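## Task

Every yellow sponge has a lot-number label on the shelf edge directly beneath it. Move the yellow sponge labelled 224 onto the desk. If no yellow sponge labelled 224 exists in this storeroom, move the one labelled 274 onto the desk instead. All other yellow sponges must stay on their own shelves. The robot must not topple or finish leaning. The sponge must rest on the desk by itself, not because the robot is still holding it there.

## Robot and tools

ROBOT. TidyBot++ is a single-arm mobile robot. Its base is 0.54 m long, 0.50 m wide and 0.38 m tall and rolls on four powered casters. On top sits one seven-joint arm with a two-finger gripper. The shoulder is 0.12 m ahead of the base centre and 0.68 m above the floor. There are two cameras. base_camera is fixed to the base, gives 644x364 images and looks forward and down. wrist_camera is a fisheye camera on the hand, gives 644x476 images and looks wherever the hand points. Loose objects may occasionally get nudged by outside forces.

FRAMES. The base frame has its origin on the floor below the base centre, with x forward, y to the left and z up. hand_pose is reported in this frame. It is the point midway between the finger pads; its own z axis runs along the fingers and its y axis is the direction the fingers open. The odometry frame is the base frame as it stood when the scene began. base_odometry counts wheel rotation, so wheel slip is counted as movement, and it drifts a few cm and degrees over many moves. Heading is positive to the left and runs from -3.142 to 3.142. base_tilt is in degrees, with forward lean and right lean positive; it carries a fixed bias of about 1 degree.

execute_actions. Arguments: "actions", a list holding one action or none, and optionally "cameras". Cameras can be "base_camera", "wrist_camera" or "all". Leaving cameras out, or giving null, returns all cameras; [] returns none. An empty actions list just reports state and images.

An action may contain "base", "joints" and "speeds". Its motions start together.
- base: give exactly one command, as a relative offset from where the base last measured itself.
  - translate_m: metres, forward positive, -2 to 2.
  - strafe_m: metres sideways, left positive, -2 to 2.
  - rotate_rad: radians, counter-clockwise seen from above positive, -6.3 to 6.3.
- joints: a single object of absolute targets keyed by joint name, all in radians except the gripper. You may name any subset.
  - joint_1_rad: any angle; swings the whole arm about the vertical. Positive is clockwise from above, which is opposite to rotate_rad.
  - joint_2_rad: shoulder, -2.249 to 2.249.
  - joint_3_rad: any angle; rolls the upper arm.
  - joint_4_rad: elbow, -2.579 to 2.579.
  - joint_5_rad: any angle; rolls the forearm.
  - joint_6_rad: wrist, -2.099 to 2.099.
  - joint_7_rad: any angle; rolls the hand. With the hand down, positive is counter-clockwise from above, and at 1.57 the fingers open toward left and right.
  - gripper_pos: 0 is fully open, 1 is fully closed. The finger gap is about 85*(1-gripper_pos) mm.
  Done tolerances are ±0.039 for joints 1-4, ±0.056 for joints 5-7 and ±0.03 for the gripper. Joints listed as any angle take the shorter way round, so turn them in steps smaller than half a revolution.
- speeds: optional caps for this action only. translate_m and strafe_m take 0.05-0.5 m/s; rotate_rad takes 0.1-1.57 rad/s. The top value is the default.

A base move needing over 8.667 s is refused, and no action runs past 15 s. An unknown key or an out-of-range value rejects the whole call and nothing moves. A joint or base you leave out of an action may still be pushing toward an earlier target.

wait: seconds, 0 to 10. It commands nothing and returns the usual state and images.

zoom_image: camera ("base_camera" or "wrist_camera") and region [x0, y0, x1, y1] in pixels of that camera's latest full image, with the origin at top-left and at most 504x504. Use it to read lot labels.

finished_scene: scene, the number of the current scene. It ends the scene for good and reports success. Replying with no tool call ends everything.

ARM GEOMETRY. The upper arm is 0.42 m, the forearm 0.31 m and the hand 0.31 m to the hand point. Set joint_1_rad=0, joint_3_rad=3.14 and joint_5_rad=0 to keep the arm in the base's x-z plane. Angles from vertical (forward positive) are then: upper = j2, forearm = j2-j4, hand = j2-j4-j6. The reach ahead of the shoulder is the sum of length*sin(angle); the height above it is the sum of length*cos(angle). Joints move at most 1.39 rad/s, or 1.22 for joints 5-7. The arm starts folded with the hand pointing down, jutting up to 0.08 m past the base front, with the elbow up to 1.15 m high. A downward-pointing hand reaches at most about 0.94 m high, and only close to the base. Closed fingertips reach about 20 mm beyond the hand point.

RESULTS. base_status and joint_status report how each motion ended:
- done: reached target. For the base it only means the wheels turned enough; a blocked base can say done while stopping short.
- off_target: stopped away from the target, possibly still pushing. For the gripper it means something is held at the shown reading.
- contact_stop / time_out: the old target is dropped and the part holds where it stopped.
- "joint command not followed" with a "cause:" line: arm targets were withheld, e.g. because of self-collision. Named joints then show not_followed and may be retried on later actions.
- on_its_own: what moved without being commanded in this call.
motor_effort gives a percentage per motor, with the peak in brackets. A "pictures" line gives the order of the images. Motor temperatures are listed per joint: MOTOR HOT appears at 60 °C, and OVER-TEMPERATURE FAULT at 75 °C makes the arm sag; affected keys then read limit_stop_at_motor_heat, so resend them. ARM HIT means a hard hit on the base or the arm itself. If a torque sensor hits its limit (104.5 N m for joints 1-4, 51.3 for 5-7), the arm and gripper freeze for 10 s. Once a stop is reported, later calls in the same reply are skipped.

CAVEATS. Friction leaves joints slightly short. To correct, command last target + (desired - reading). Held loads make the arm sag. While holding something, never command a joint to its current reading. The hand usually lands 1-2 cm off its planned spot, so check with the cameras. The robot keeps its last command while you think.

AVOID. Do not drop, slam or shove objects. Do not drive while the arm is caught on something about 0.8 m or higher, since the robot can tip. Pushing or pulling sideways on a raised hand can lift wheels; pull the arm back or back the base away to level it. Do not drive the arm into obstacles. Keep other items on their shelves, and let go fully before finishing.

Each tool is called after "Emit:" as name(argument=value, ...), one argument or row to a line, values as JSON.

## Session

Emit:
execute_actions(
  actions=[
    {"joints":{"joint_2_rad":-0.7,"joint_6_rad":0.1}},
  ],
)

Emit:
execute_actions(
  actions=[
    {"joints":{"joint_1_rad":-2.1}},
  ],
  cameras=["wrist_camera"],
)

Emit:
execute_actions(
  actions=[
    {"joints":{"joint_1_rad":-4.2}},
  ],
  cameras=["wrist_camera"],
)

Scene clock: 1.53 s.
Motor temperatures (°C, as the motors report them): [32 33 25 33 36 47 39]
base_odometry: x=+0.000 y=+0.000 heading=+0.000 (m, m, rad; odometry frame)
base_tilt: forward=+0.8 right=-0.2 (deg)
base_status: not commanded
joint_positions: joint_1_rad=+0.050 joint_2_rad=-0.694 joint_3_rad=+3.118 joint_4_rad=-2.494 joint_5_rad=-0.035 joint_6_rad=+0.068 joint_7_rad=+1.550 gripper_pos=+0.000
joint_status: all done
motor_effort: joint_1_rad=+0(0) joint_2_rad=+3(4) joint_3_rad=+1(0) joint_4_rad=+23(22) joint_5_rad=+0(1) joint_6_rad=+9(9) joint_7_rad=-1(0) (%)
hand_pose: x=+0.4630 y=-0.0071 z=+0.8834 quat_wxyz=(-0.001, +0.761, -0.029, +0.648) (m; base frame)
pictures: base_camera, wrist_camera
camera_calibration (this result's frames):
wrist_camera: T_world_to_cam=[[-0.0570481, -0.998277, 0.013727, -0.00084828], [-0.141572, -0.00552161, -0.989913, 0.998145], [0.988283, -0.058416, -0.141013, -0.196436], [0, 0, 0, 1]] pos_world=[0.335395, -0.00681044, 0.960388]
Images, in order (width x height): base_camera 644x364, wrist_camera 644x476.

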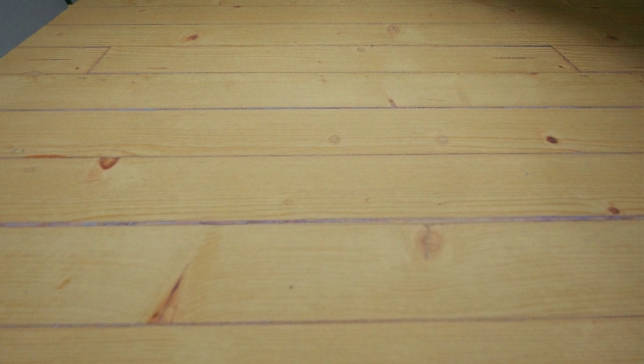

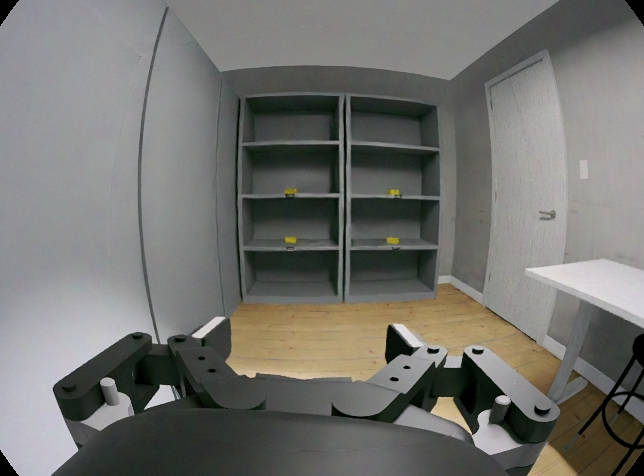

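Scene clock: 4.77 s.
Motor temperatures (°C, as the motors report them): [32 33 25 33 36 47 39]
base_odometry: x=+0.000 y=+0.000 heading=+0.000 (m, m, rad; odometry frame)
base_tilt: forward=+0.8 right=-0.2 (deg)
base_status: not commanded
joint_positions: joint_1_rad=-2.086 joint_2_rad=-0.694 joint_3_rad=+3.118 joint_4_rad=-2.494 joint_5_rad=-0.035 joint_6_rad=+0.068 joint_7_rad=+1.550 gripper_pos=+0.000
joint_status: all done
motor_effort: joint_1_rad=+0(0) joint_2_rad=+3(3) joint_3_rad=+1(1) joint_4_rad=+22(23) joint_5_rad=+0(0) joint_6_rad=+9(9) joint_7_rad=-1(1) (%)
hand_pose: x=-0.0592 y=+0.2943 z=+0.8834 quat_wxyz=(-0.568, +0.392, +0.653, +0.311) (m; base frame)
pictures: wrist_camera
camera_calibration (this result's frames):
wrist_camera: T_world_to_cam=[[0.873497, 0.486636, 0.0137271, -0.111583], [0.0805065, -0.116583, -0.989913, 0.971717], [-0.480127, 0.865791, -0.141013, -0.0216955], [0, 0, 0, 1]] pos_world=[0.00882142, 0.18637, 0.960388]
Images, in order (width x height): wrist_camera 644x476.

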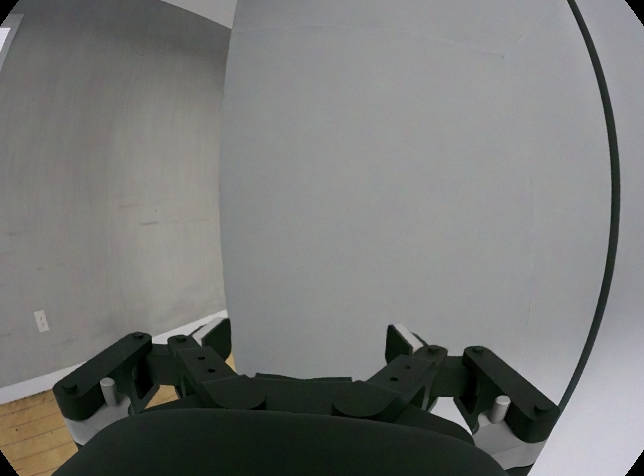

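Scene clock: 7.97 s.
Motor temperatures (°C, as the motors report them): [32 33 25 33 36 47 39]
base_odometry: x=+0.000 y=+0.000 heading=+0.000 (m, m, rad; odometry frame)
base_tilt: forward=+0.8 right=-0.2 (deg)
base_status: not commanded
joint_positions: joint_1_rad=-4.186 joint_2_rad=-0.694 joint_3_rad=+3.118 joint_4_rad=-2.494 joint_5_rad=-0.035 joint_6_rad=+0.068 joint_7_rad=+1.550 gripper_pos=+0.000
joint_status: all done
motor_effort: joint_1_rad=+0(0) joint_2_rad=+3(3) joint_3_rad=+0(1) joint_4_rad=+22(22) joint_5_rad=+0(0) joint_6_rad=+9(9) joint_7_rad=-1(0) (%)
hand_pose: x=-0.0450 y=-0.3024 z=+0.8834 quat_wxyz=(-0.553, -0.372, +0.665, -0.338) (m; base frame)
pictures: wrist_camera
camera_calibration (this result's frames):
wrist_camera: T_world_to_cam=[[-0.86107, 0.508302, 0.0137268, 0.0948304], [0.0599877, 0.128353, -0.989913, 0.974159], [-0.504936, -0.85156, -0.141012, -0.0187432], [0, 0, 0, 1]] pos_world=[0.0137539, -0.189199, 0.960388]
Images, in order (width x height): wrist_camera 644x476.

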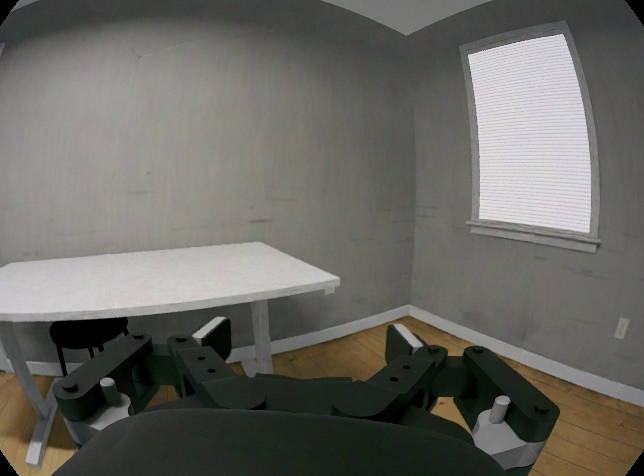

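Emit:
execute_actions(
  actions=[
    {"base":{"translate_m":-1.05},"joints":{"joint_1_rad":-1.6,"joint_6_rad":-0.4}},
  ],
)

Scene clock: 15.43 s.
Motor temperatures (°C, as the motors report them): [32 33 25 33 36 47 39]
base_odometry: x=-1.050 y=+0.000 heading=+0.000 (m, m, rad; odometry frame)
base_tilt: forward=+0.8 right=-0.2 (deg)
base_status: done
joint_positions: joint_1_rad=-1.614 joint_2_rad=-0.694 joint_3_rad=+3.118 joint_4_rad=-2.494 joint_5_rad=-0.035 joint_6_rad=-0.354 joint_7_rad=+1.550 gripper_pos=+0.000
joint_status: all done
motor_effort: joint_1_rad=+0(0) joint_2_rad=+4(4) joint_3_rad=+1(2) joint_4_rad=+21(23) joint_5_rad=+0(1) joint_6_rad=+7(9) joint_7_rad=+0(0) (%)
hand_pose: x=+0.0943 y=+0.2956 z=+0.7620 quat_wxyz=(-0.353, +0.615, +0.630, +0.316) (m; base frame)
pictures: base_camera, wrist_camera
camera_calibration (this result's frames):
wrist_camera: T_world_to_cam=[[0.998534, 0.0510249, 0.0180494, -0.131043], [0.0424964, -0.532627, -0.845283, 0.855672], [-0.0335168, 0.844811, -0.534014, 0.297313], [0, 0, 0, 1]] pos_world=[0.104453, 0.211267, 0.884419]
Images, in order (width x height): base_camera 644x364, wrist_camera 644x476.

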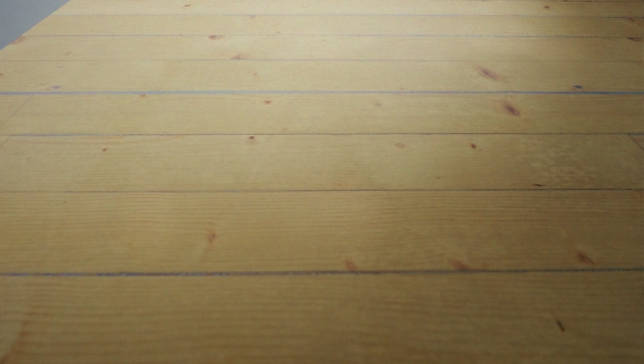

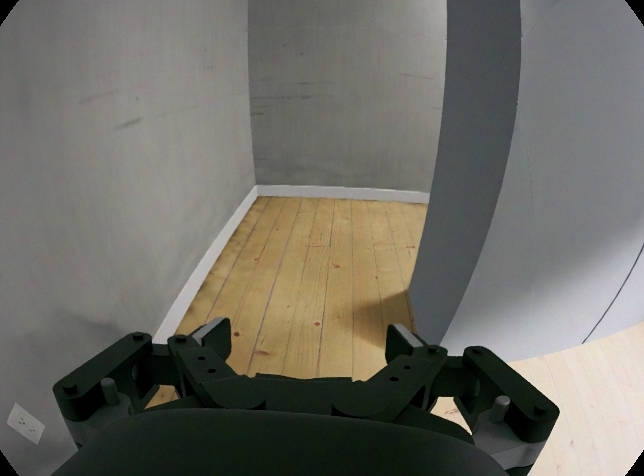

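Emit:
execute_actions(
  actions=[
    {"base":{"strafe_m":1.75},"joints":{"joint_1_rad":1.5,"joint_6_rad":-0.2}},
  ],
)

Emit:
execute_actions(
  actions=[
    {"base":{"translate_m":0.85}},
  ],
)

Scene clock: 26.13 s.
Motor temperatures (°C, as the motors report them): [32 33 25 33 36 47 39]
base_odometry: x=-1.052 y=+1.750 heading=+0.001 (m, m, rad; odometry frame)
base_tilt: forward=+0.8 right=-0.2 (deg)
base_status: done
joint_positions: joint_1_rad=+1.486 joint_2_rad=-0.696 joint_3_rad=+3.118 joint_4_rad=-2.494 joint_5_rad=-0.035 joint_6_rad=-0.245 joint_7_rad=+1.550 gripper_pos=+0.000
joint_status: all done
motor_effort: joint_1_rad=+1(1) joint_2_rad=+3(6) joint_3_rad=+1(1) joint_4_rad=+22(22) joint_5_rad=-1(0) joint_6_rad=+8(9) joint_7_rad=+0(0) (%)
hand_pose: x=+0.1570 y=-0.3111 z=+0.7919 quat_wxyz=(+0.341, +0.622, -0.584, +0.395) (m; base frame)
pictures: base_camera, wrist_camera
camera_calibration (this result's frames):
wrist_camera: T_world_to_cam=[[-0.995918, -0.0885354, 0.0175509, 0.10691], [-0.0544322, 0.434034, -0.899251, 0.913855], [0.0719979, -0.896536, -0.437081, 0.192821], [0, 0, 0, 1]] pos_world=[0.142334, -0.214307, 0.904187]
Images, in order (width x height): base_camera 644x364, wrist_camera 644x476.

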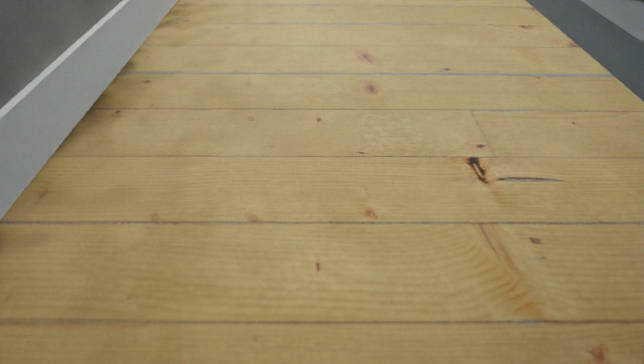

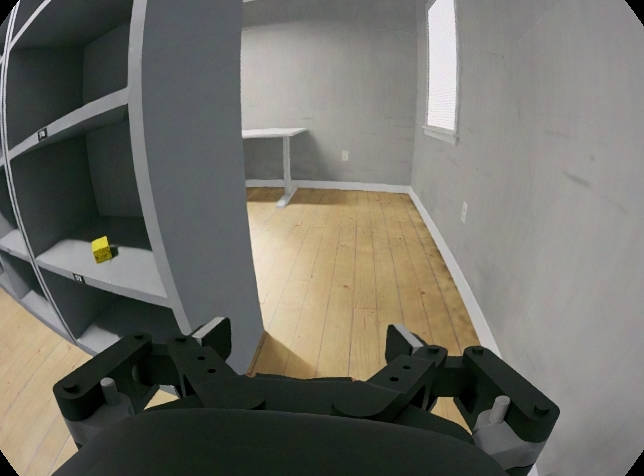

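Scene clock: 29.17 s.
Motor temperatures (°C, as the motors report them): [32 33 25 33 36 47 39]
base_odometry: x=-0.202 y=+1.751 heading=+0.001 (m, m, rad; odometry frame)
base_tilt: forward=+0.8 right=-0.2 (deg)
base_status: done
joint_positions: joint_1_rad=+1.486 joint_2_rad=-0.696 joint_3_rad=+3.118 joint_4_rad=-2.494 joint_5_rad=-0.035 joint_6_rad=-0.245 joint_7_rad=+1.550 gripper_pos=+0.000
joint_status: not commanded
motor_effort: joint_1_rad=-1(1) joint_2_rad=+4(4) joint_3_rad=+0(2) joint_4_rad=+22(22) joint_5_rad=+0(1) joint_6_rad=+8(8) joint_7_rad=+0(0) (%)
hand_pose: x=+0.1570 y=-0.3112 z=+0.7921 quat_wxyz=(+0.341, +0.622, -0.584, +0.395) (m; base frame)
pictures: base_camera, wrist_camera
camera_calibration (this result's frames):
wrist_camera: T_world_to_cam=[[-0.99592, -0.0885181, 0.0175475, 0.106914], [-0.0543875, 0.43361, -0.899458, 0.914027], [0.0720095, -0.896742, -0.436655, 0.192415], [0, 0, 0, 1]] pos_world=[0.142334, -0.214321, 0.904272]
Images, in order (width x height): base_camera 644x364, wrist_camera 644x476.

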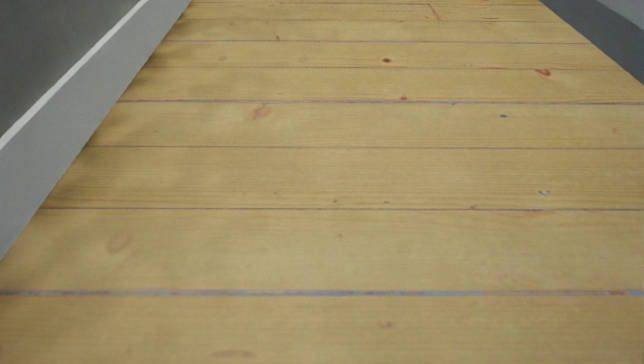

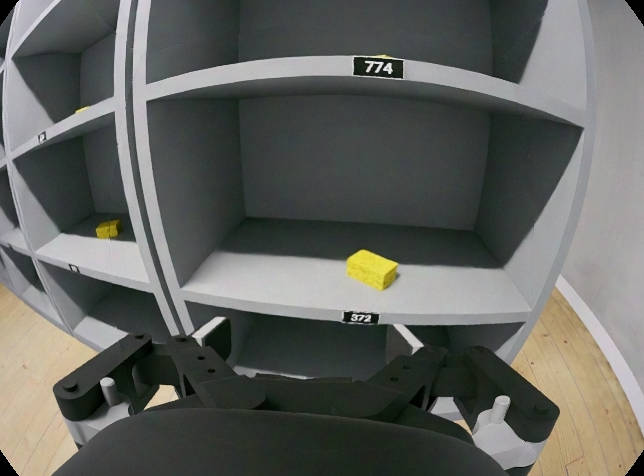

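Emit:
execute_actions(
  actions=[
    {"base":{"rotate_rad":-0.06},"joints":{"joint_1_rad":1.58}},
  ],
  cameras=[],
)

Emit:
execute_actions(
  actions=[
    {"base":{"translate_m":0.85}},
  ],
  cameras=["wrist_camera"],
)

Emit:
execute_actions(
  actions=[
    {"base":{"translate_m":0.9}},
  ],
)

Scene clock: 35.97 s.
Motor temperatures (°C, as the motors report them): [32 33 25 33 36 47 39]
base_odometry: x=-0.202 y=+1.751 heading=-0.059 (m, m, rad; odometry frame)
base_tilt: forward=+0.8 right=-0.2 (deg)
base_status: done
joint_positions: joint_1_rad=+1.570 joint_2_rad=-0.696 joint_3_rad=+3.118 joint_4_rad=-2.494 joint_5_rad=-0.035 joint_6_rad=-0.245 joint_7_rad=+1.550 gripper_pos=+0.000
joint_status: all done
motor_effort: joint_1_rad=+0(1) joint_2_rad=+4(6) joint_3_rad=+1(1) joint_4_rad=+22(22) joint_5_rad=+0(1) joint_6_rad=+8(8) joint_7_rad=+0(0) (%)
hand_pose: x=+0.1307 y=-0.3133 z=+0.7921 quat_wxyz=(+0.358, +0.597, -0.609, +0.381) (m; base frame)
pictures: none
No camera images: the call's "cameras" was empty. Leave "cameras" out to get every camera's image.

Scene clock: 39.00 s.
Motor temperatures (°C, as the motors report them): [32 33 25 33 36 47 39]
base_odometry: x=+0.647 y=+1.700 heading=-0.059 (m, m, rad; odometry frame)
base_tilt: forward=+0.8 right=-0.2 (deg)
base_status: done
joint_positions: joint_1_rad=+1.570 joint_2_rad=-0.696 joint_3_rad=+3.118 joint_4_rad=-2.494 joint_5_rad=-0.035 joint_6_rad=-0.245 joint_7_rad=+1.550 gripper_pos=+0.000
joint_status: not commanded
motor_effort: joint_1_rad=-1(0) joint_2_rad=+4(4) joint_3_rad=+0(2) joint_4_rad=+22(22) joint_5_rad=+0(1) joint_6_rad=+8(8) joint_7_rad=-1(0) (%)
hand_pose: x=+0.1307 y=-0.3133 z=+0.7921 quat_wxyz=(+0.358, +0.597, -0.609, +0.381) (m; base frame)
pictures: wrist_camera
camera_calibration (this result's frames):
wrist_camera: T_world_to_cam=[[-0.999836, -0.00453394, 0.0175472, 0.107381], [-0.0177659, 0.436586, -0.899487, 0.909694], [-0.00358264, -0.899651, -0.436595, 0.201353], [0, 0, 0, 1]] pos_world=[0.124246, -0.215526, 0.904284]
Images, in order (width x height): wrist_camera 644x476.

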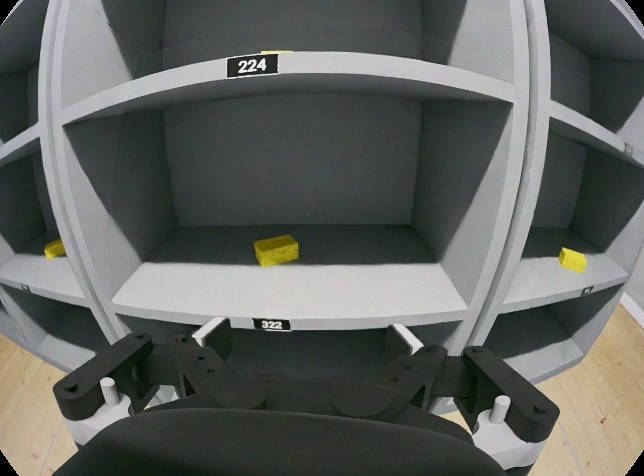

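Scene clock: 42.13 s.
Motor temperatures (°C, as the motors report them): [32 33 25 33 36 47 39]
base_odometry: x=+1.546 y=+1.646 heading=-0.060 (m, m, rad; odometry frame)
base_tilt: forward=+0.8 right=-0.2 (deg)
base_status: done
joint_positions: joint_1_rad=+1.570 joint_2_rad=-0.696 joint_3_rad=+3.118 joint_4_rad=-2.494 joint_5_rad=-0.035 joint_6_rad=-0.245 joint_7_rad=+1.550 gripper_pos=+0.000
joint_status: not commanded
motor_effort: joint_1_rad=+0(1) joint_2_rad=+3(4) joint_3_rad=+0(2) joint_4_rad=+22(22) joint_5_rad=+0(1) joint_6_rad=+8(8) joint_7_rad=+0(0) (%)
hand_pose: x=+0.1307 y=-0.3133 z=+0.7921 quat_wxyz=(+0.358, +0.597, -0.609, +0.381) (m; base frame)
pictures: base_camera, wrist_camera
camera_calibration (this result's frames):
wrist_camera: T_world_to_cam=[[-0.999836, -0.00453289, 0.0175469, 0.107381], [-0.0177652, 0.436564, -0.899498, 0.909704], [-0.00358302, -0.899662, -0.436573, 0.201332], [0, 0, 0, 1]] pos_world=[0.124246, -0.215526, 0.904288]
Images, in order (width x height): base_camera 644x364, wrist_camera 644x476.

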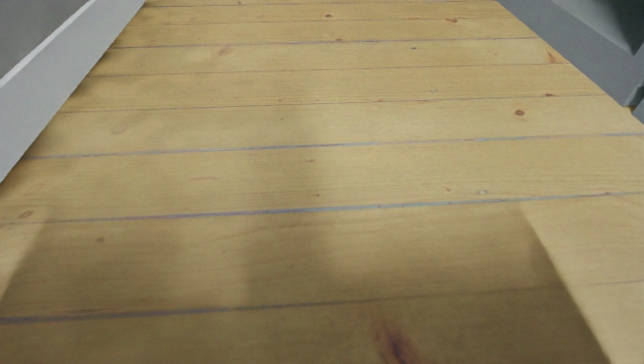

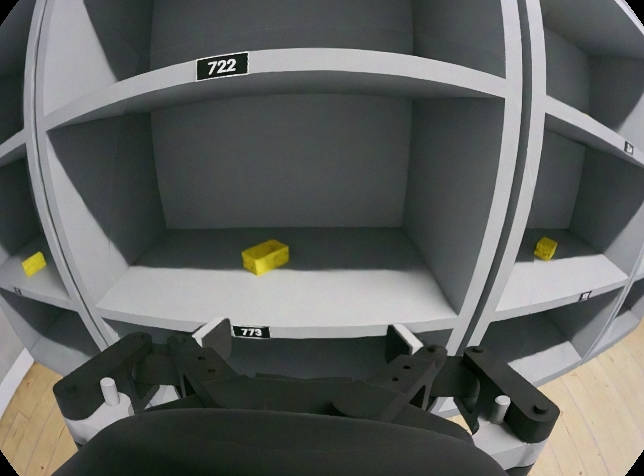

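Emit:
execute_actions(
  actions=[
    {"base":{"translate_m":-0.8},"joints":{"joint_2_rad":-0.2,"joint_4_rad":-1.1,"joint_6_rad":-1.1,"joint_3_rad":3.15}},
  ],
  cameras=["wrist_camera"],
)

Scene clock: 52.87 s.
Motor temperatures (°C, as the motors report them): [32 33 25 33 36 47 39]
base_odometry: x=+0.747 y=+1.694 heading=-0.060 (m, m, rad; odometry frame)
base_tilt: forward=+0.8 right=-0.2 (deg)
base_status: done
joint_positions: joint_1_rad=+1.570 joint_2_rad=-0.216 joint_3_rad=+3.136 joint_4_rad=-1.120 joint_5_rad=-0.035 joint_6_rad=-1.054 joint_7_rad=+1.550 gripper_pos=+0.000
joint_status: all done
motor_effort: joint_1_rad=+1(1) joint_2_rad=-11(12) joint_3_rad=+1(2) joint_4_rad=+19(24) joint_5_rad=+0(1) joint_6_rad=+8(8) joint_7_rad=+0(1) (%)
hand_pose: x=+0.1333 y=-0.4447 z=+1.1699 quat_wxyz=(+0.377, +0.584, -0.590, +0.411) (m; base frame)
pictures: wrist_camera
camera_calibration (this result's frames):
wrist_camera: T_world_to_cam=[[-0.999788, -0.0183499, 0.00929068, 0.106266], [-0.0152521, 0.358393, -0.933446, 1.31157], [0.013799, -0.93339, -0.358598, 0.139511], [0, 0, 0, 1]] pos_world=[0.124323, -0.33789, 1.27332]
Images, in order (width x height): wrist_camera 644x476.

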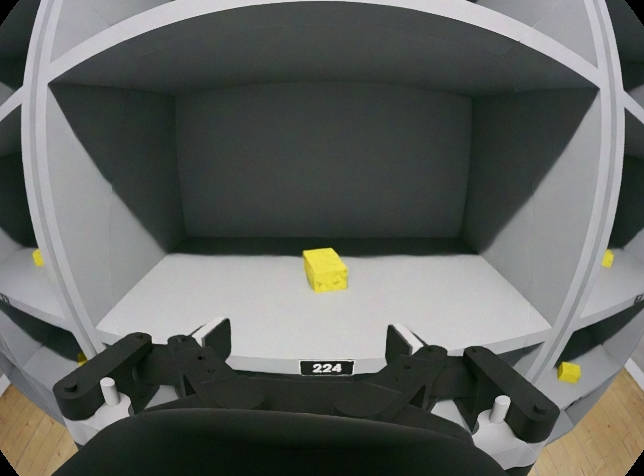

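Emit:
execute_actions(
  actions=[
    {"base":{"translate_m":-0.12},"joints":{"joint_1_rad":1.36,"joint_2_rad":-0.12,"joint_4_rad":-1.45,"joint_6_rad":-0.52}},
  ],
  cameras=[],
)

Emit:
execute_actions(
  actions=[
    {"base":{"strafe_m":-0.22},"speeds":{"strafe_m":0.15}},
  ],
  cameras=["wrist_camera"],
)

Emit:
execute_actions(
  actions=[
    {"joints":{"joint_2_rad":-0.03}},
  ],
  cameras=["wrist_camera"],
)

Scene clock: 66.20 s.
Motor temperatures (°C, as the motors report them): [32 33 25 33 36 47 39]
base_odometry: x=+0.627 y=+1.701 heading=-0.060 (m, m, rad; odometry frame)
base_tilt: forward=+0.8 right=-0.2 (deg)
base_status: done
joint_positions: joint_1_rad=+1.374 joint_2_rad=-0.122 joint_3_rad=+3.142 joint_4_rad=-1.436 joint_5_rad=-0.035 joint_6_rad=-0.564 joint_7_rad=+1.550 gripper_pos=+0.000
joint_status: all done
motor_effort: joint_1_rad=+1(1) joint_2_rad=-18(20) joint_3_rad=+0(2) joint_4_rad=+22(23) joint_5_rad=-1(1) joint_6_rad=+9(9) joint_7_rad=+0(1) (%)
hand_pose: x=+0.2336 y=-0.5374 z=+1.0853 quat_wxyz=(+0.357, +0.614, -0.523, +0.471) (m; base frame)
pictures: none
No camera images: the call's "cameras" was empty. Leave "cameras" out to get every camera's image.

Scene clock: 68.33 s.
Motor temperatures (°C, as the motors report them): [32 33 25 33 36 47 39]
base_odometry: x=+0.614 y=+1.481 heading=-0.061 (m, m, rad; odometry frame)
base_tilt: forward=+0.8 right=-0.2 (deg)
base_status: done
joint_positions: joint_1_rad=+1.374 joint_2_rad=-0.119 joint_3_rad=+3.142 joint_4_rad=-1.436 joint_5_rad=-0.035 joint_6_rad=-0.563 joint_7_rad=+1.550 gripper_pos=+0.000
joint_status: not commanded
motor_effort: joint_1_rad=+0(1) joint_2_rad=-19(22) joint_3_rad=+0(0) joint_4_rad=+22(23) joint_5_rad=-1(1) joint_6_rad=+8(9) joint_7_rad=+0(0) (%)
hand_pose: x=+0.2339 y=-0.5389 z=+1.0837 quat_wxyz=(+0.356, +0.615, -0.523, +0.470) (m; base frame)
pictures: wrist_camera
camera_calibration (this result's frames):
wrist_camera: T_world_to_cam=[[-0.981368, -0.192134, 0.000719657, 0.117234], [-0.0554656, 0.279713, -0.95848, 1.26057], [0.183956, -0.940662, -0.285158, -0.103993], [0, 0, 0, 1]] pos_world=[0.204098, -0.427894, 1.17849]
Images, in order (width x height): wrist_camera 644x476.

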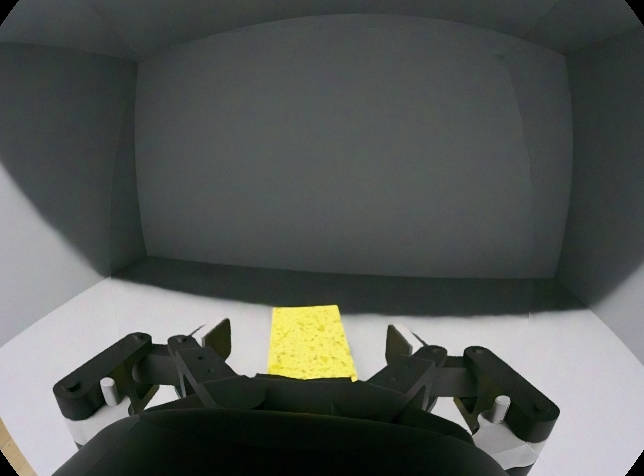

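Scene clock: 69.33 s.
Motor temperatures (°C, as the motors report them): [32 33 25 33 36 47 39]
base_odometry: x=+0.614 y=+1.481 heading=-0.061 (m, m, rad; odometry frame)
base_tilt: forward=+0.8 right=-0.2 (deg)
base_status: not commanded
joint_positions: joint_1_rad=+1.374 joint_2_rad=-0.030 joint_3_rad=+3.142 joint_4_rad=-1.437 joint_5_rad=-0.035 joint_6_rad=-0.563 joint_7_rad=+1.550 gripper_pos=+0.000
joint_status: all done
motor_effort: joint_1_rad=-1(0) joint_2_rad=-23(24) joint_3_rad=+0(0) joint_4_rad=+23(24) joint_5_rad=-1(1) joint_6_rad=+8(9) joint_7_rad=-1(0) (%)
hand_pose: x=+0.2405 y=-0.5717 z=+1.0325 quat_wxyz=(+0.334, +0.634, -0.540, +0.441) (m; base frame)
pictures: wrist_camera
camera_calibration (this result's frames):
wrist_camera: T_world_to_cam=[[-0.981353, -0.192213, 0.00106899, 0.116992], [-0.0721379, 0.363137, -0.928939, 1.24222], [0.178166, -0.911694, -0.370231, -0.0448554], [0, 0, 0, 1]] pos_world=[0.212413, -0.469501, 1.13721]
Images, in order (width x height): wrist_camera 644x476.

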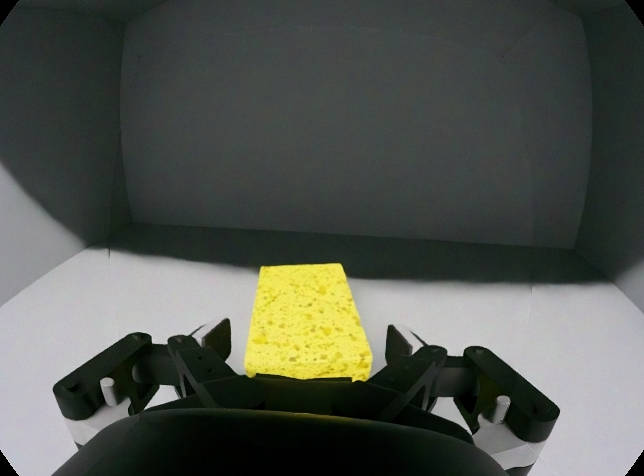

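Emit:
execute_actions(
  actions=[
    {"base":{"strafe_m":-0.015},"joints":{"joint_2_rad":0.015}},
  ],
  cameras=["wrist_camera"],
)

Emit:
execute_actions(
  actions=[
    {"joints":{"gripper_pos":1}},
  ],
  cameras=[],
)

Emit:
execute_actions(
  actions=[
    {"joints":{"joint_2_rad":-0.3}},
  ],
  cameras=["wrist_camera"],
)

Scene clock: 78.60 s.
Motor temperatures (°C, as the motors report them): [32 33 25 33 36 47 39]
base_odometry: x=+0.613 y=+1.466 heading=-0.061 (m, m, rad; odometry frame)
base_tilt: forward=+0.8 right=-0.2 (deg)
base_status: done
joint_positions: joint_1_rad=+1.373 joint_2_rad=+0.015 joint_3_rad=+3.142 joint_4_rad=-1.441 joint_5_rad=-0.035 joint_6_rad=-0.561 joint_7_rad=+1.550 gripper_pos=+0.000
joint_status: all done
motor_effort: joint_1_rad=+1(0) joint_2_rad=-24(29) joint_3_rad=+0(1) joint_4_rad=+22(23) joint_5_rad=-1(0) joint_6_rad=+8(8) joint_7_rad=-1(0) (%)
hand_pose: x=+0.2435 y=-0.5865 z=+1.0042 quat_wxyz=(+0.321, +0.644, -0.549, +0.425) (m; base frame)
pictures: wrist_camera
camera_calibration (this result's frames):
wrist_camera: T_world_to_cam=[[-0.981338, -0.192286, 0.00124343, 0.116884], [-0.0806515, 0.40572, -0.910432, 1.22994], [0.174559, -0.893542, -0.413657, -0.0142056], [0, 0, 0, 1]] pos_world=[0.216379, -0.489228, 1.11375]
Images, in order (width x height): wrist_camera 644x476.

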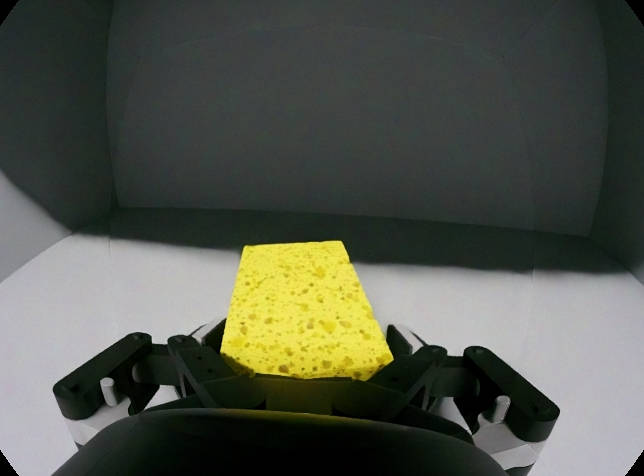

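Scene clock: 79.70 s.
Motor temperatures (°C, as the motors report them): [32 33 25 33 36 47 39]
base_odometry: x=+0.613 y=+1.466 heading=-0.061 (m, m, rad; odometry frame)
base_tilt: forward=+0.8 right=-0.2 (deg)
base_status: not commanded
joint_positions: joint_1_rad=+1.373 joint_2_rad=+0.013 joint_3_rad=+3.142 joint_4_rad=-1.441 joint_5_rad=-0.035 joint_6_rad=-0.557 joint_7_rad=+1.550 gripper_pos=+0.334
joint_status: gripper_pos off_target (ended at +0.334, target +1.000)
motor_effort: joint_1_rad=+0(1) joint_2_rad=-23(24) joint_3_rad=+0(1) joint_4_rad=+22(22) joint_5_rad=+0(1) joint_6_rad=+8(8) joint_7_rad=+0(1) (%)
hand_pose: x=+0.2434 y=-0.5862 z=+1.0070 quat_wxyz=(+0.323, +0.642, -0.548, +0.428) (m; base frame)
pictures: none
No camera images: the call's "cameras" was empty. Leave "cameras" out to get every camera's image.

Scene clock: 81.33 s.
Motor temperatures (°C, as the motors report them): [32 33 25 33 36 47 39]
base_odometry: x=+0.613 y=+1.466 heading=-0.061 (m, m, rad; odometry frame)
base_tilt: forward=+0.8 right=-0.2 (deg)
base_status: not commanded
joint_positions: joint_1_rad=+1.373 joint_2_rad=-0.306 joint_3_rad=+3.142 joint_4_rad=-1.441 joint_5_rad=-0.035 joint_6_rad=-0.557 joint_7_rad=+1.550 gripper_pos=+0.334
joint_status: all done
motor_effort: joint_1_rad=+0(1) joint_2_rad=-10(27) joint_3_rad=+0(0) joint_4_rad=+21(23) joint_5_rad=-1(1) joint_6_rad=+9(9) joint_7_rad=-1(0) (%)
hand_pose: x=+0.2175 y=-0.4569 z=+1.1781 quat_wxyz=(+0.402, +0.571, -0.484, +0.527) (m; base frame)
pictures: wrist_camera
camera_calibration (this result's frames):
wrist_camera: T_world_to_cam=[[-0.981401, -0.191971, -0.000105254, 0.117875], [-0.019305, 0.0992372, -0.994877, 1.27978], [0.190997, -0.97637, -0.101097, -0.231582], [0, 0, 0, 1]] pos_world=[0.18462, -0.330483, 1.24982]
Images, in order (width x height): wrist_camera 644x476.

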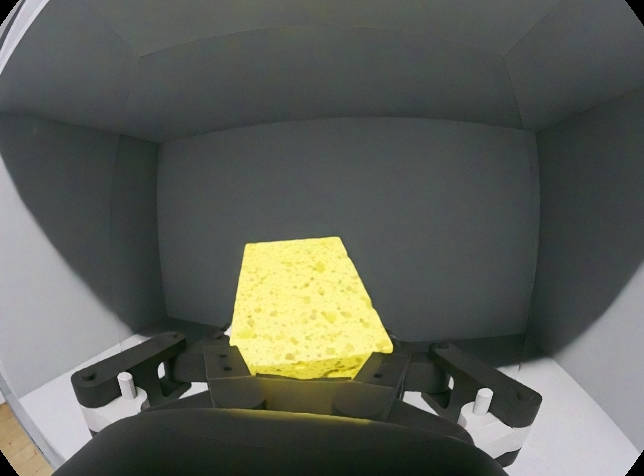

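Emit:
execute_actions(
  actions=[
    {"base":{"strafe_m":0.19},"joints":{"joint_2_rad":-0.55,"joint_4_rad":-1.7}},
  ],
  cameras=[],
)

Emit:
execute_actions(
  actions=[
    {"base":{"translate_m":-1.6},"joints":{"joint_2_rad":-0.7,"joint_4_rad":-2.3,"joint_6_rad":-0.4}},
  ],
)

Emit:
execute_actions(
  actions=[
    {"base":{"strafe_m":-1.85}},
  ],
  cameras=[],
)

Emit:
execute_actions(
  actions=[
    {"base":{"translate_m":0.9}},
  ],
)

Scene clock: 93.77 s.
Motor temperatures (°C, as the motors report them): [32 33 25 33 36 47 39]
base_odometry: x=+0.624 y=+1.656 heading=-0.062 (m, m, rad; odometry frame)
base_tilt: forward=+0.8 right=-0.2 (deg)
base_status: done
joint_positions: joint_1_rad=+1.373 joint_2_rad=-0.561 joint_3_rad=+3.142 joint_4_rad=-1.679 joint_5_rad=-0.035 joint_6_rad=-0.557 joint_7_rad=+1.550 gripper_pos=+0.334
joint_status: all done
motor_effort: joint_1_rad=+1(1) joint_2_rad=+0(15) joint_3_rad=+0(4) joint_4_rad=+21(23) joint_5_rad=-1(1) joint_6_rad=+9(10) joint_7_rad=-1(0) (%)
hand_pose: x=+0.1983 y=-0.3600 z=+1.1430 quat_wxyz=(+0.406, +0.567, -0.481, +0.532) (m; base frame)
pictures: none
No camera images: the call's "cameras" was empty. Leave "cameras" out to get every camera's image.

Scene clock: 98.30 s.
Motor temperatures (°C, as the motors report them): [32 33 25 33 36 47 39]
base_odometry: x=-0.973 y=+1.756 heading=-0.062 (m, m, rad; odometry frame)
base_tilt: forward=+0.8 right=-0.2 (deg)
base_status: done
joint_positions: joint_1_rad=+1.373 joint_2_rad=-0.685 joint_3_rad=+3.142 joint_4_rad=-2.283 joint_5_rad=-0.035 joint_6_rad=-0.447 joint_7_rad=+1.550 gripper_pos=+0.334
joint_status: all done
motor_effort: joint_1_rad=+0(0) joint_2_rad=+2(3) joint_3_rad=+0(3) joint_4_rad=+23(25) joint_5_rad=+0(1) joint_6_rad=+8(9) joint_7_rad=+0(1) (%)
hand_pose: x=+0.1888 y=-0.3176 z=+0.8570 quat_wxyz=(+0.315, +0.648, -0.555, +0.416) (m; base frame)
pictures: base_camera, wrist_camera
camera_calibration (this result's frames):
wrist_camera: T_world_to_cam=[[-0.981986, -0.188949, 0.00109534, 0.116448], [-0.0838697, 0.430669, -0.898605, 0.980801], [0.169319, -0.882509, -0.438758, 0.200718], [0, 0, 0, 1]] pos_world=[0.162624, -0.223263, 0.969291]
Images, in order (width x height): base_camera 644x364, wrist_camera 644x476.

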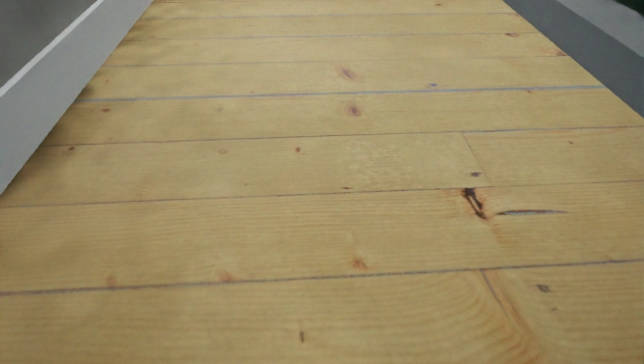

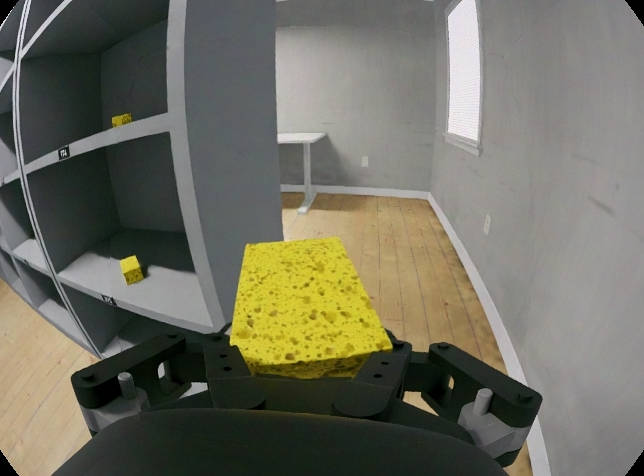

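Scene clock: 103.33 s.
Motor temperatures (°C, as the motors report them): [32 33 25 33 36 47 39]
base_odometry: x=-1.090 y=-0.091 heading=-0.063 (m, m, rad; odometry frame)
base_tilt: forward=+0.8 right=-0.2 (deg)
base_status: done
joint_positions: joint_1_rad=+1.373 joint_2_rad=-0.693 joint_3_rad=+3.142 joint_4_rad=-2.283 joint_5_rad=-0.035 joint_6_rad=-0.443 joint_7_rad=+1.550 gripper_pos=+0.334
joint_status: not commanded
motor_effort: joint_1_rad=+0(0) joint_2_rad=+2(5) joint_3_rad=+0(1) joint_4_rad=+22(22) joint_5_rad=-1(1) joint_6_rad=+8(8) joint_7_rad=-1(1) (%)
hand_pose: x=+0.1886 y=-0.3166 z=+0.8605 quat_wxyz=(+0.318, +0.646, -0.553, +0.419) (m; base frame)
pictures: none
No camera images: the call's "cameras" was empty. Leave "cameras" out to get every camera's image.

Scene clock: 106.40 s.
Motor temperatures (°C, as the motors report them): [32 33 25 33 36 47 39]
base_odometry: x=-0.191 y=-0.148 heading=-0.063 (m, m, rad; odometry frame)
base_tilt: forward=+0.8 right=-0.2 (deg)
base_status: done
joint_positions: joint_1_rad=+1.373 joint_2_rad=-0.693 joint_3_rad=+3.142 joint_4_rad=-2.283 joint_5_rad=-0.035 joint_6_rad=-0.443 joint_7_rad=+1.550 gripper_pos=+0.334
joint_status: not commanded
motor_effort: joint_1_rad=-1(0) joint_2_rad=+3(3) joint_3_rad=+0(2) joint_4_rad=+22(23) joint_5_rad=-1(1) joint_6_rad=+8(8) joint_7_rad=+0(0) (%)
hand_pose: x=+0.1886 y=-0.3166 z=+0.8605 quat_wxyz=(+0.318, +0.646, -0.553, +0.419) (m; base frame)
pictures: base_camera, wrist_camera
camera_calibration (this result's frames):
wrist_camera: T_world_to_cam=[[-0.982011, -0.188823, 0.00100565, 0.116525], [-0.0817788, 0.420494, -0.903602, 0.984253], [0.170198, -0.887429, -0.428371, 0.19251], [0, 0, 0, 1]] pos_world=[0.162155, -0.221031, 0.971722]
Images, in order (width x height): base_camera 644x364, wrist_camera 644x476.

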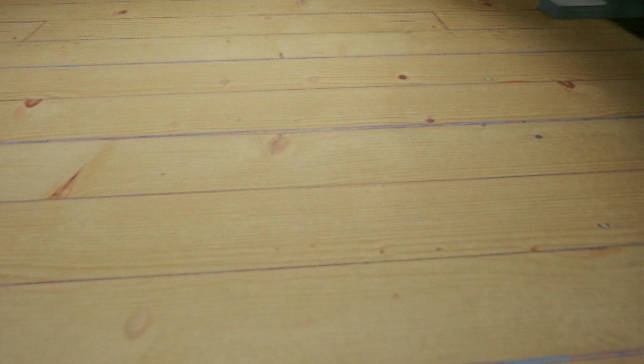

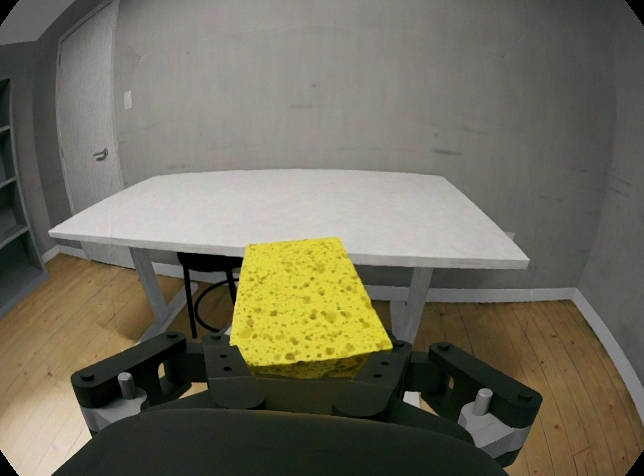

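Emit:
execute_actions(
  actions=[
    {"base":{"strafe_m":-0.12},"joints":{"joint_2_rad":0.47,"joint_4_rad":-1.45,"joint_6_rad":0.07}},
  ],
  cameras=["wrist_camera"],
)

Emit:
execute_actions(
  actions=[
    {"joints":{"joint_2_rad":0.595}},
  ],
  cameras=["wrist_camera"],
)

Emit:
execute_actions(
  actions=[
    {"joints":{"gripper_pos":0}},
  ],
  cameras=[],
)

Emit:
execute_actions(
  actions=[
    {"joints":{"joint_2_rad":0.45,"joint_6_rad":-0.1},"base":{"strafe_m":0.1},"speeds":{"strafe_m":0.1}},
  ],
  cameras=["wrist_camera"],
)

Scene clock: 117.70 s.
Motor temperatures (°C, as the motors report them): [32 33 25 33 36 47 39]
base_odometry: x=-0.199 y=-0.268 heading=-0.063 (m, m, rad; odometry frame)
base_tilt: forward=+0.8 right=-0.2 (deg)
base_status: done
joint_positions: joint_1_rad=+1.373 joint_2_rad=+0.469 joint_3_rad=+3.142 joint_4_rad=-1.474 joint_5_rad=-0.035 joint_6_rad=+0.023 joint_7_rad=+1.550 gripper_pos=+0.334
joint_status: all done
motor_effort: joint_1_rad=+0(0) joint_2_rad=-42(44) joint_3_rad=+0(1) joint_4_rad=+21(24) joint_5_rad=+0(1) joint_6_rad=+9(9) joint_7_rad=-1(0) (%)
hand_pose: x=+0.2724 y=-0.7603 z=+0.8364 quat_wxyz=(+0.351, +0.619, -0.537, +0.453) (m; base frame)
pictures: wrist_camera
camera_calibration (this result's frames):
wrist_camera: T_world_to_cam=[[-0.984938, -0.172891, 0.00258897, 0.126715], [-0.0582554, 0.317701, -0.9464, 1.10714], [0.162802, -0.932295, -0.322988, -0.346079], [0, 0, 0, 1]] pos_world=[0.245646, -0.65248, 0.93569]
Images, in order (width x height): wrist_camera 644x476.

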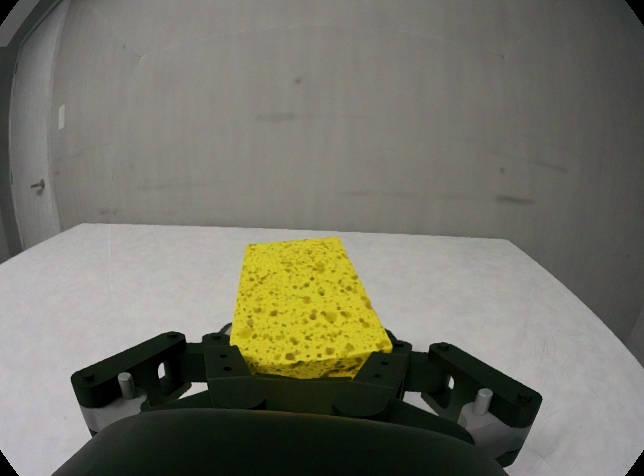

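Scene clock: 118.97 s.
Motor temperatures (°C, as the motors report them): [32 33 25 33 36 47 39]
base_odometry: x=-0.199 y=-0.268 heading=-0.063 (m, m, rad; odometry frame)
base_tilt: forward=+0.8 right=-0.2 (deg)
base_status: not commanded
joint_positions: joint_1_rad=+1.373 joint_2_rad=+0.600 joint_3_rad=+3.142 joint_4_rad=-1.466 joint_5_rad=-0.035 joint_6_rad=+0.028 joint_7_rad=+1.550 gripper_pos=+0.334
joint_status: all done
motor_effort: joint_1_rad=+0(1) joint_2_rad=-45(50) joint_3_rad=+0(0) joint_4_rad=+20(23) joint_5_rad=-1(0) joint_6_rad=+8(9) joint_7_rad=+0(0) (%)
hand_pose: x=+0.2756 y=-0.7765 z=+0.7396 quat_wxyz=(+0.321, +0.643, -0.558, +0.414) (m; base frame)
pictures: wrist_camera
camera_calibration (this result's frames):
wrist_camera: T_world_to_cam=[[-0.984867, -0.173223, 0.00549597, 0.12489], [-0.0797954, 0.425074, -0.901635, 1.07703], [0.153848, -0.888429, -0.432464, -0.275498], [0, 0, 0, 1]] pos_world=[0.251326, -0.680942, 0.851255]
Images, in order (width x height): wrist_camera 644x476.

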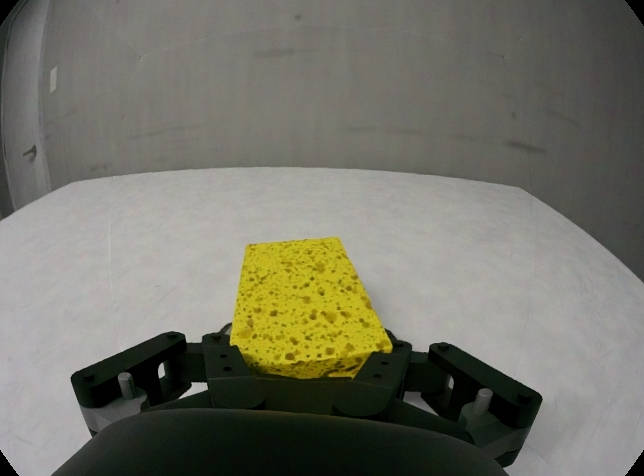

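Scene clock: 120.07 s.
Motor temperatures (°C, as the motors report them): [32 33 25 33 36 47 39]
base_odometry: x=-0.199 y=-0.268 heading=-0.063 (m, m, rad; odometry frame)
base_tilt: forward=+0.8 right=-0.2 (deg)
base_status: not commanded
joint_positions: joint_1_rad=+1.373 joint_2_rad=+0.600 joint_3_rad=+3.142 joint_4_rad=-1.466 joint_5_rad=-0.035 joint_6_rad=+0.028 joint_7_rad=+1.550 gripper_pos=+0.000
joint_status: all done
motor_effort: joint_1_rad=+0(0) joint_2_rad=-44(45) joint_3_rad=+0(1) joint_4_rad=+20(21) joint_5_rad=-1(0) joint_6_rad=+8(8) joint_7_rad=+0(0) (%)
hand_pose: x=+0.2756 y=-0.7765 z=+0.7396 quat_wxyz=(+0.321, +0.643, -0.558, +0.414) (m; base frame)
pictures: none
No camera images: the call's "cameras" was empty. Leave "cameras" out to get every camera's image.

Scene clock: 121.60 s.
Motor temperatures (°C, as the motors report them): [32 33 25 33 36 47 39]
base_odometry: x=-0.192 y=-0.168 heading=-0.064 (m, m, rad; odometry frame)
base_tilt: forward=+0.8 right=-0.2 (deg)
base_status: done
joint_positions: joint_1_rad=+1.373 joint_2_rad=+0.444 joint_3_rad=+3.142 joint_4_rad=-1.462 joint_5_rad=-0.035 joint_6_rad=-0.056 joint_7_rad=+1.550 gripper_pos=+0.000
joint_status: all done
motor_effort: joint_1_rad=+0(1) joint_2_rad=-40(49) joint_3_rad=+0(1) joint_4_rad=+21(23) joint_5_rad=-1(1) joint_6_rad=+8(9) joint_7_rad=-1(0) (%)
hand_pose: x=+0.2714 y=-0.7501 z=+0.8394 quat_wxyz=(+0.340, +0.628, -0.544, +0.440) (m; base frame)
pictures: wrist_camera
camera_calibration (this result's frames):
wrist_camera: T_world_to_cam=[[-0.98444, -0.1757, 0.00258576, 0.125192], [-0.0661783, 0.357083, -0.931726, 1.12598], [0.162781, -0.917399, -0.363154, -0.290532], [0, 0, 0, 1]] pos_world=[0.245053, -0.646605, 0.943271]
Images, in order (width x height): wrist_camera 644x476.

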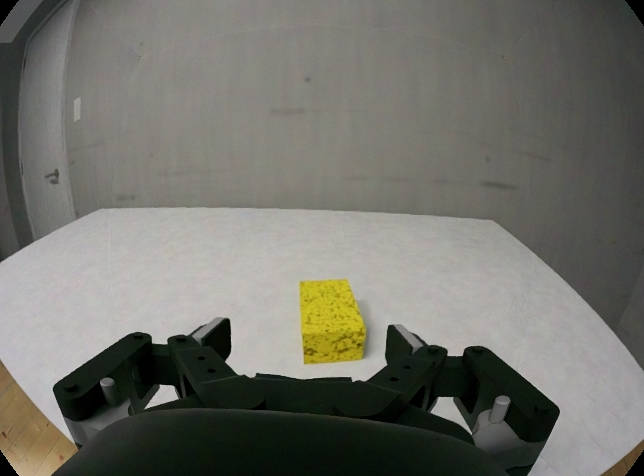

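Emit:
finished_scene(
  scene=2,
)

The scene is finished: the task was done.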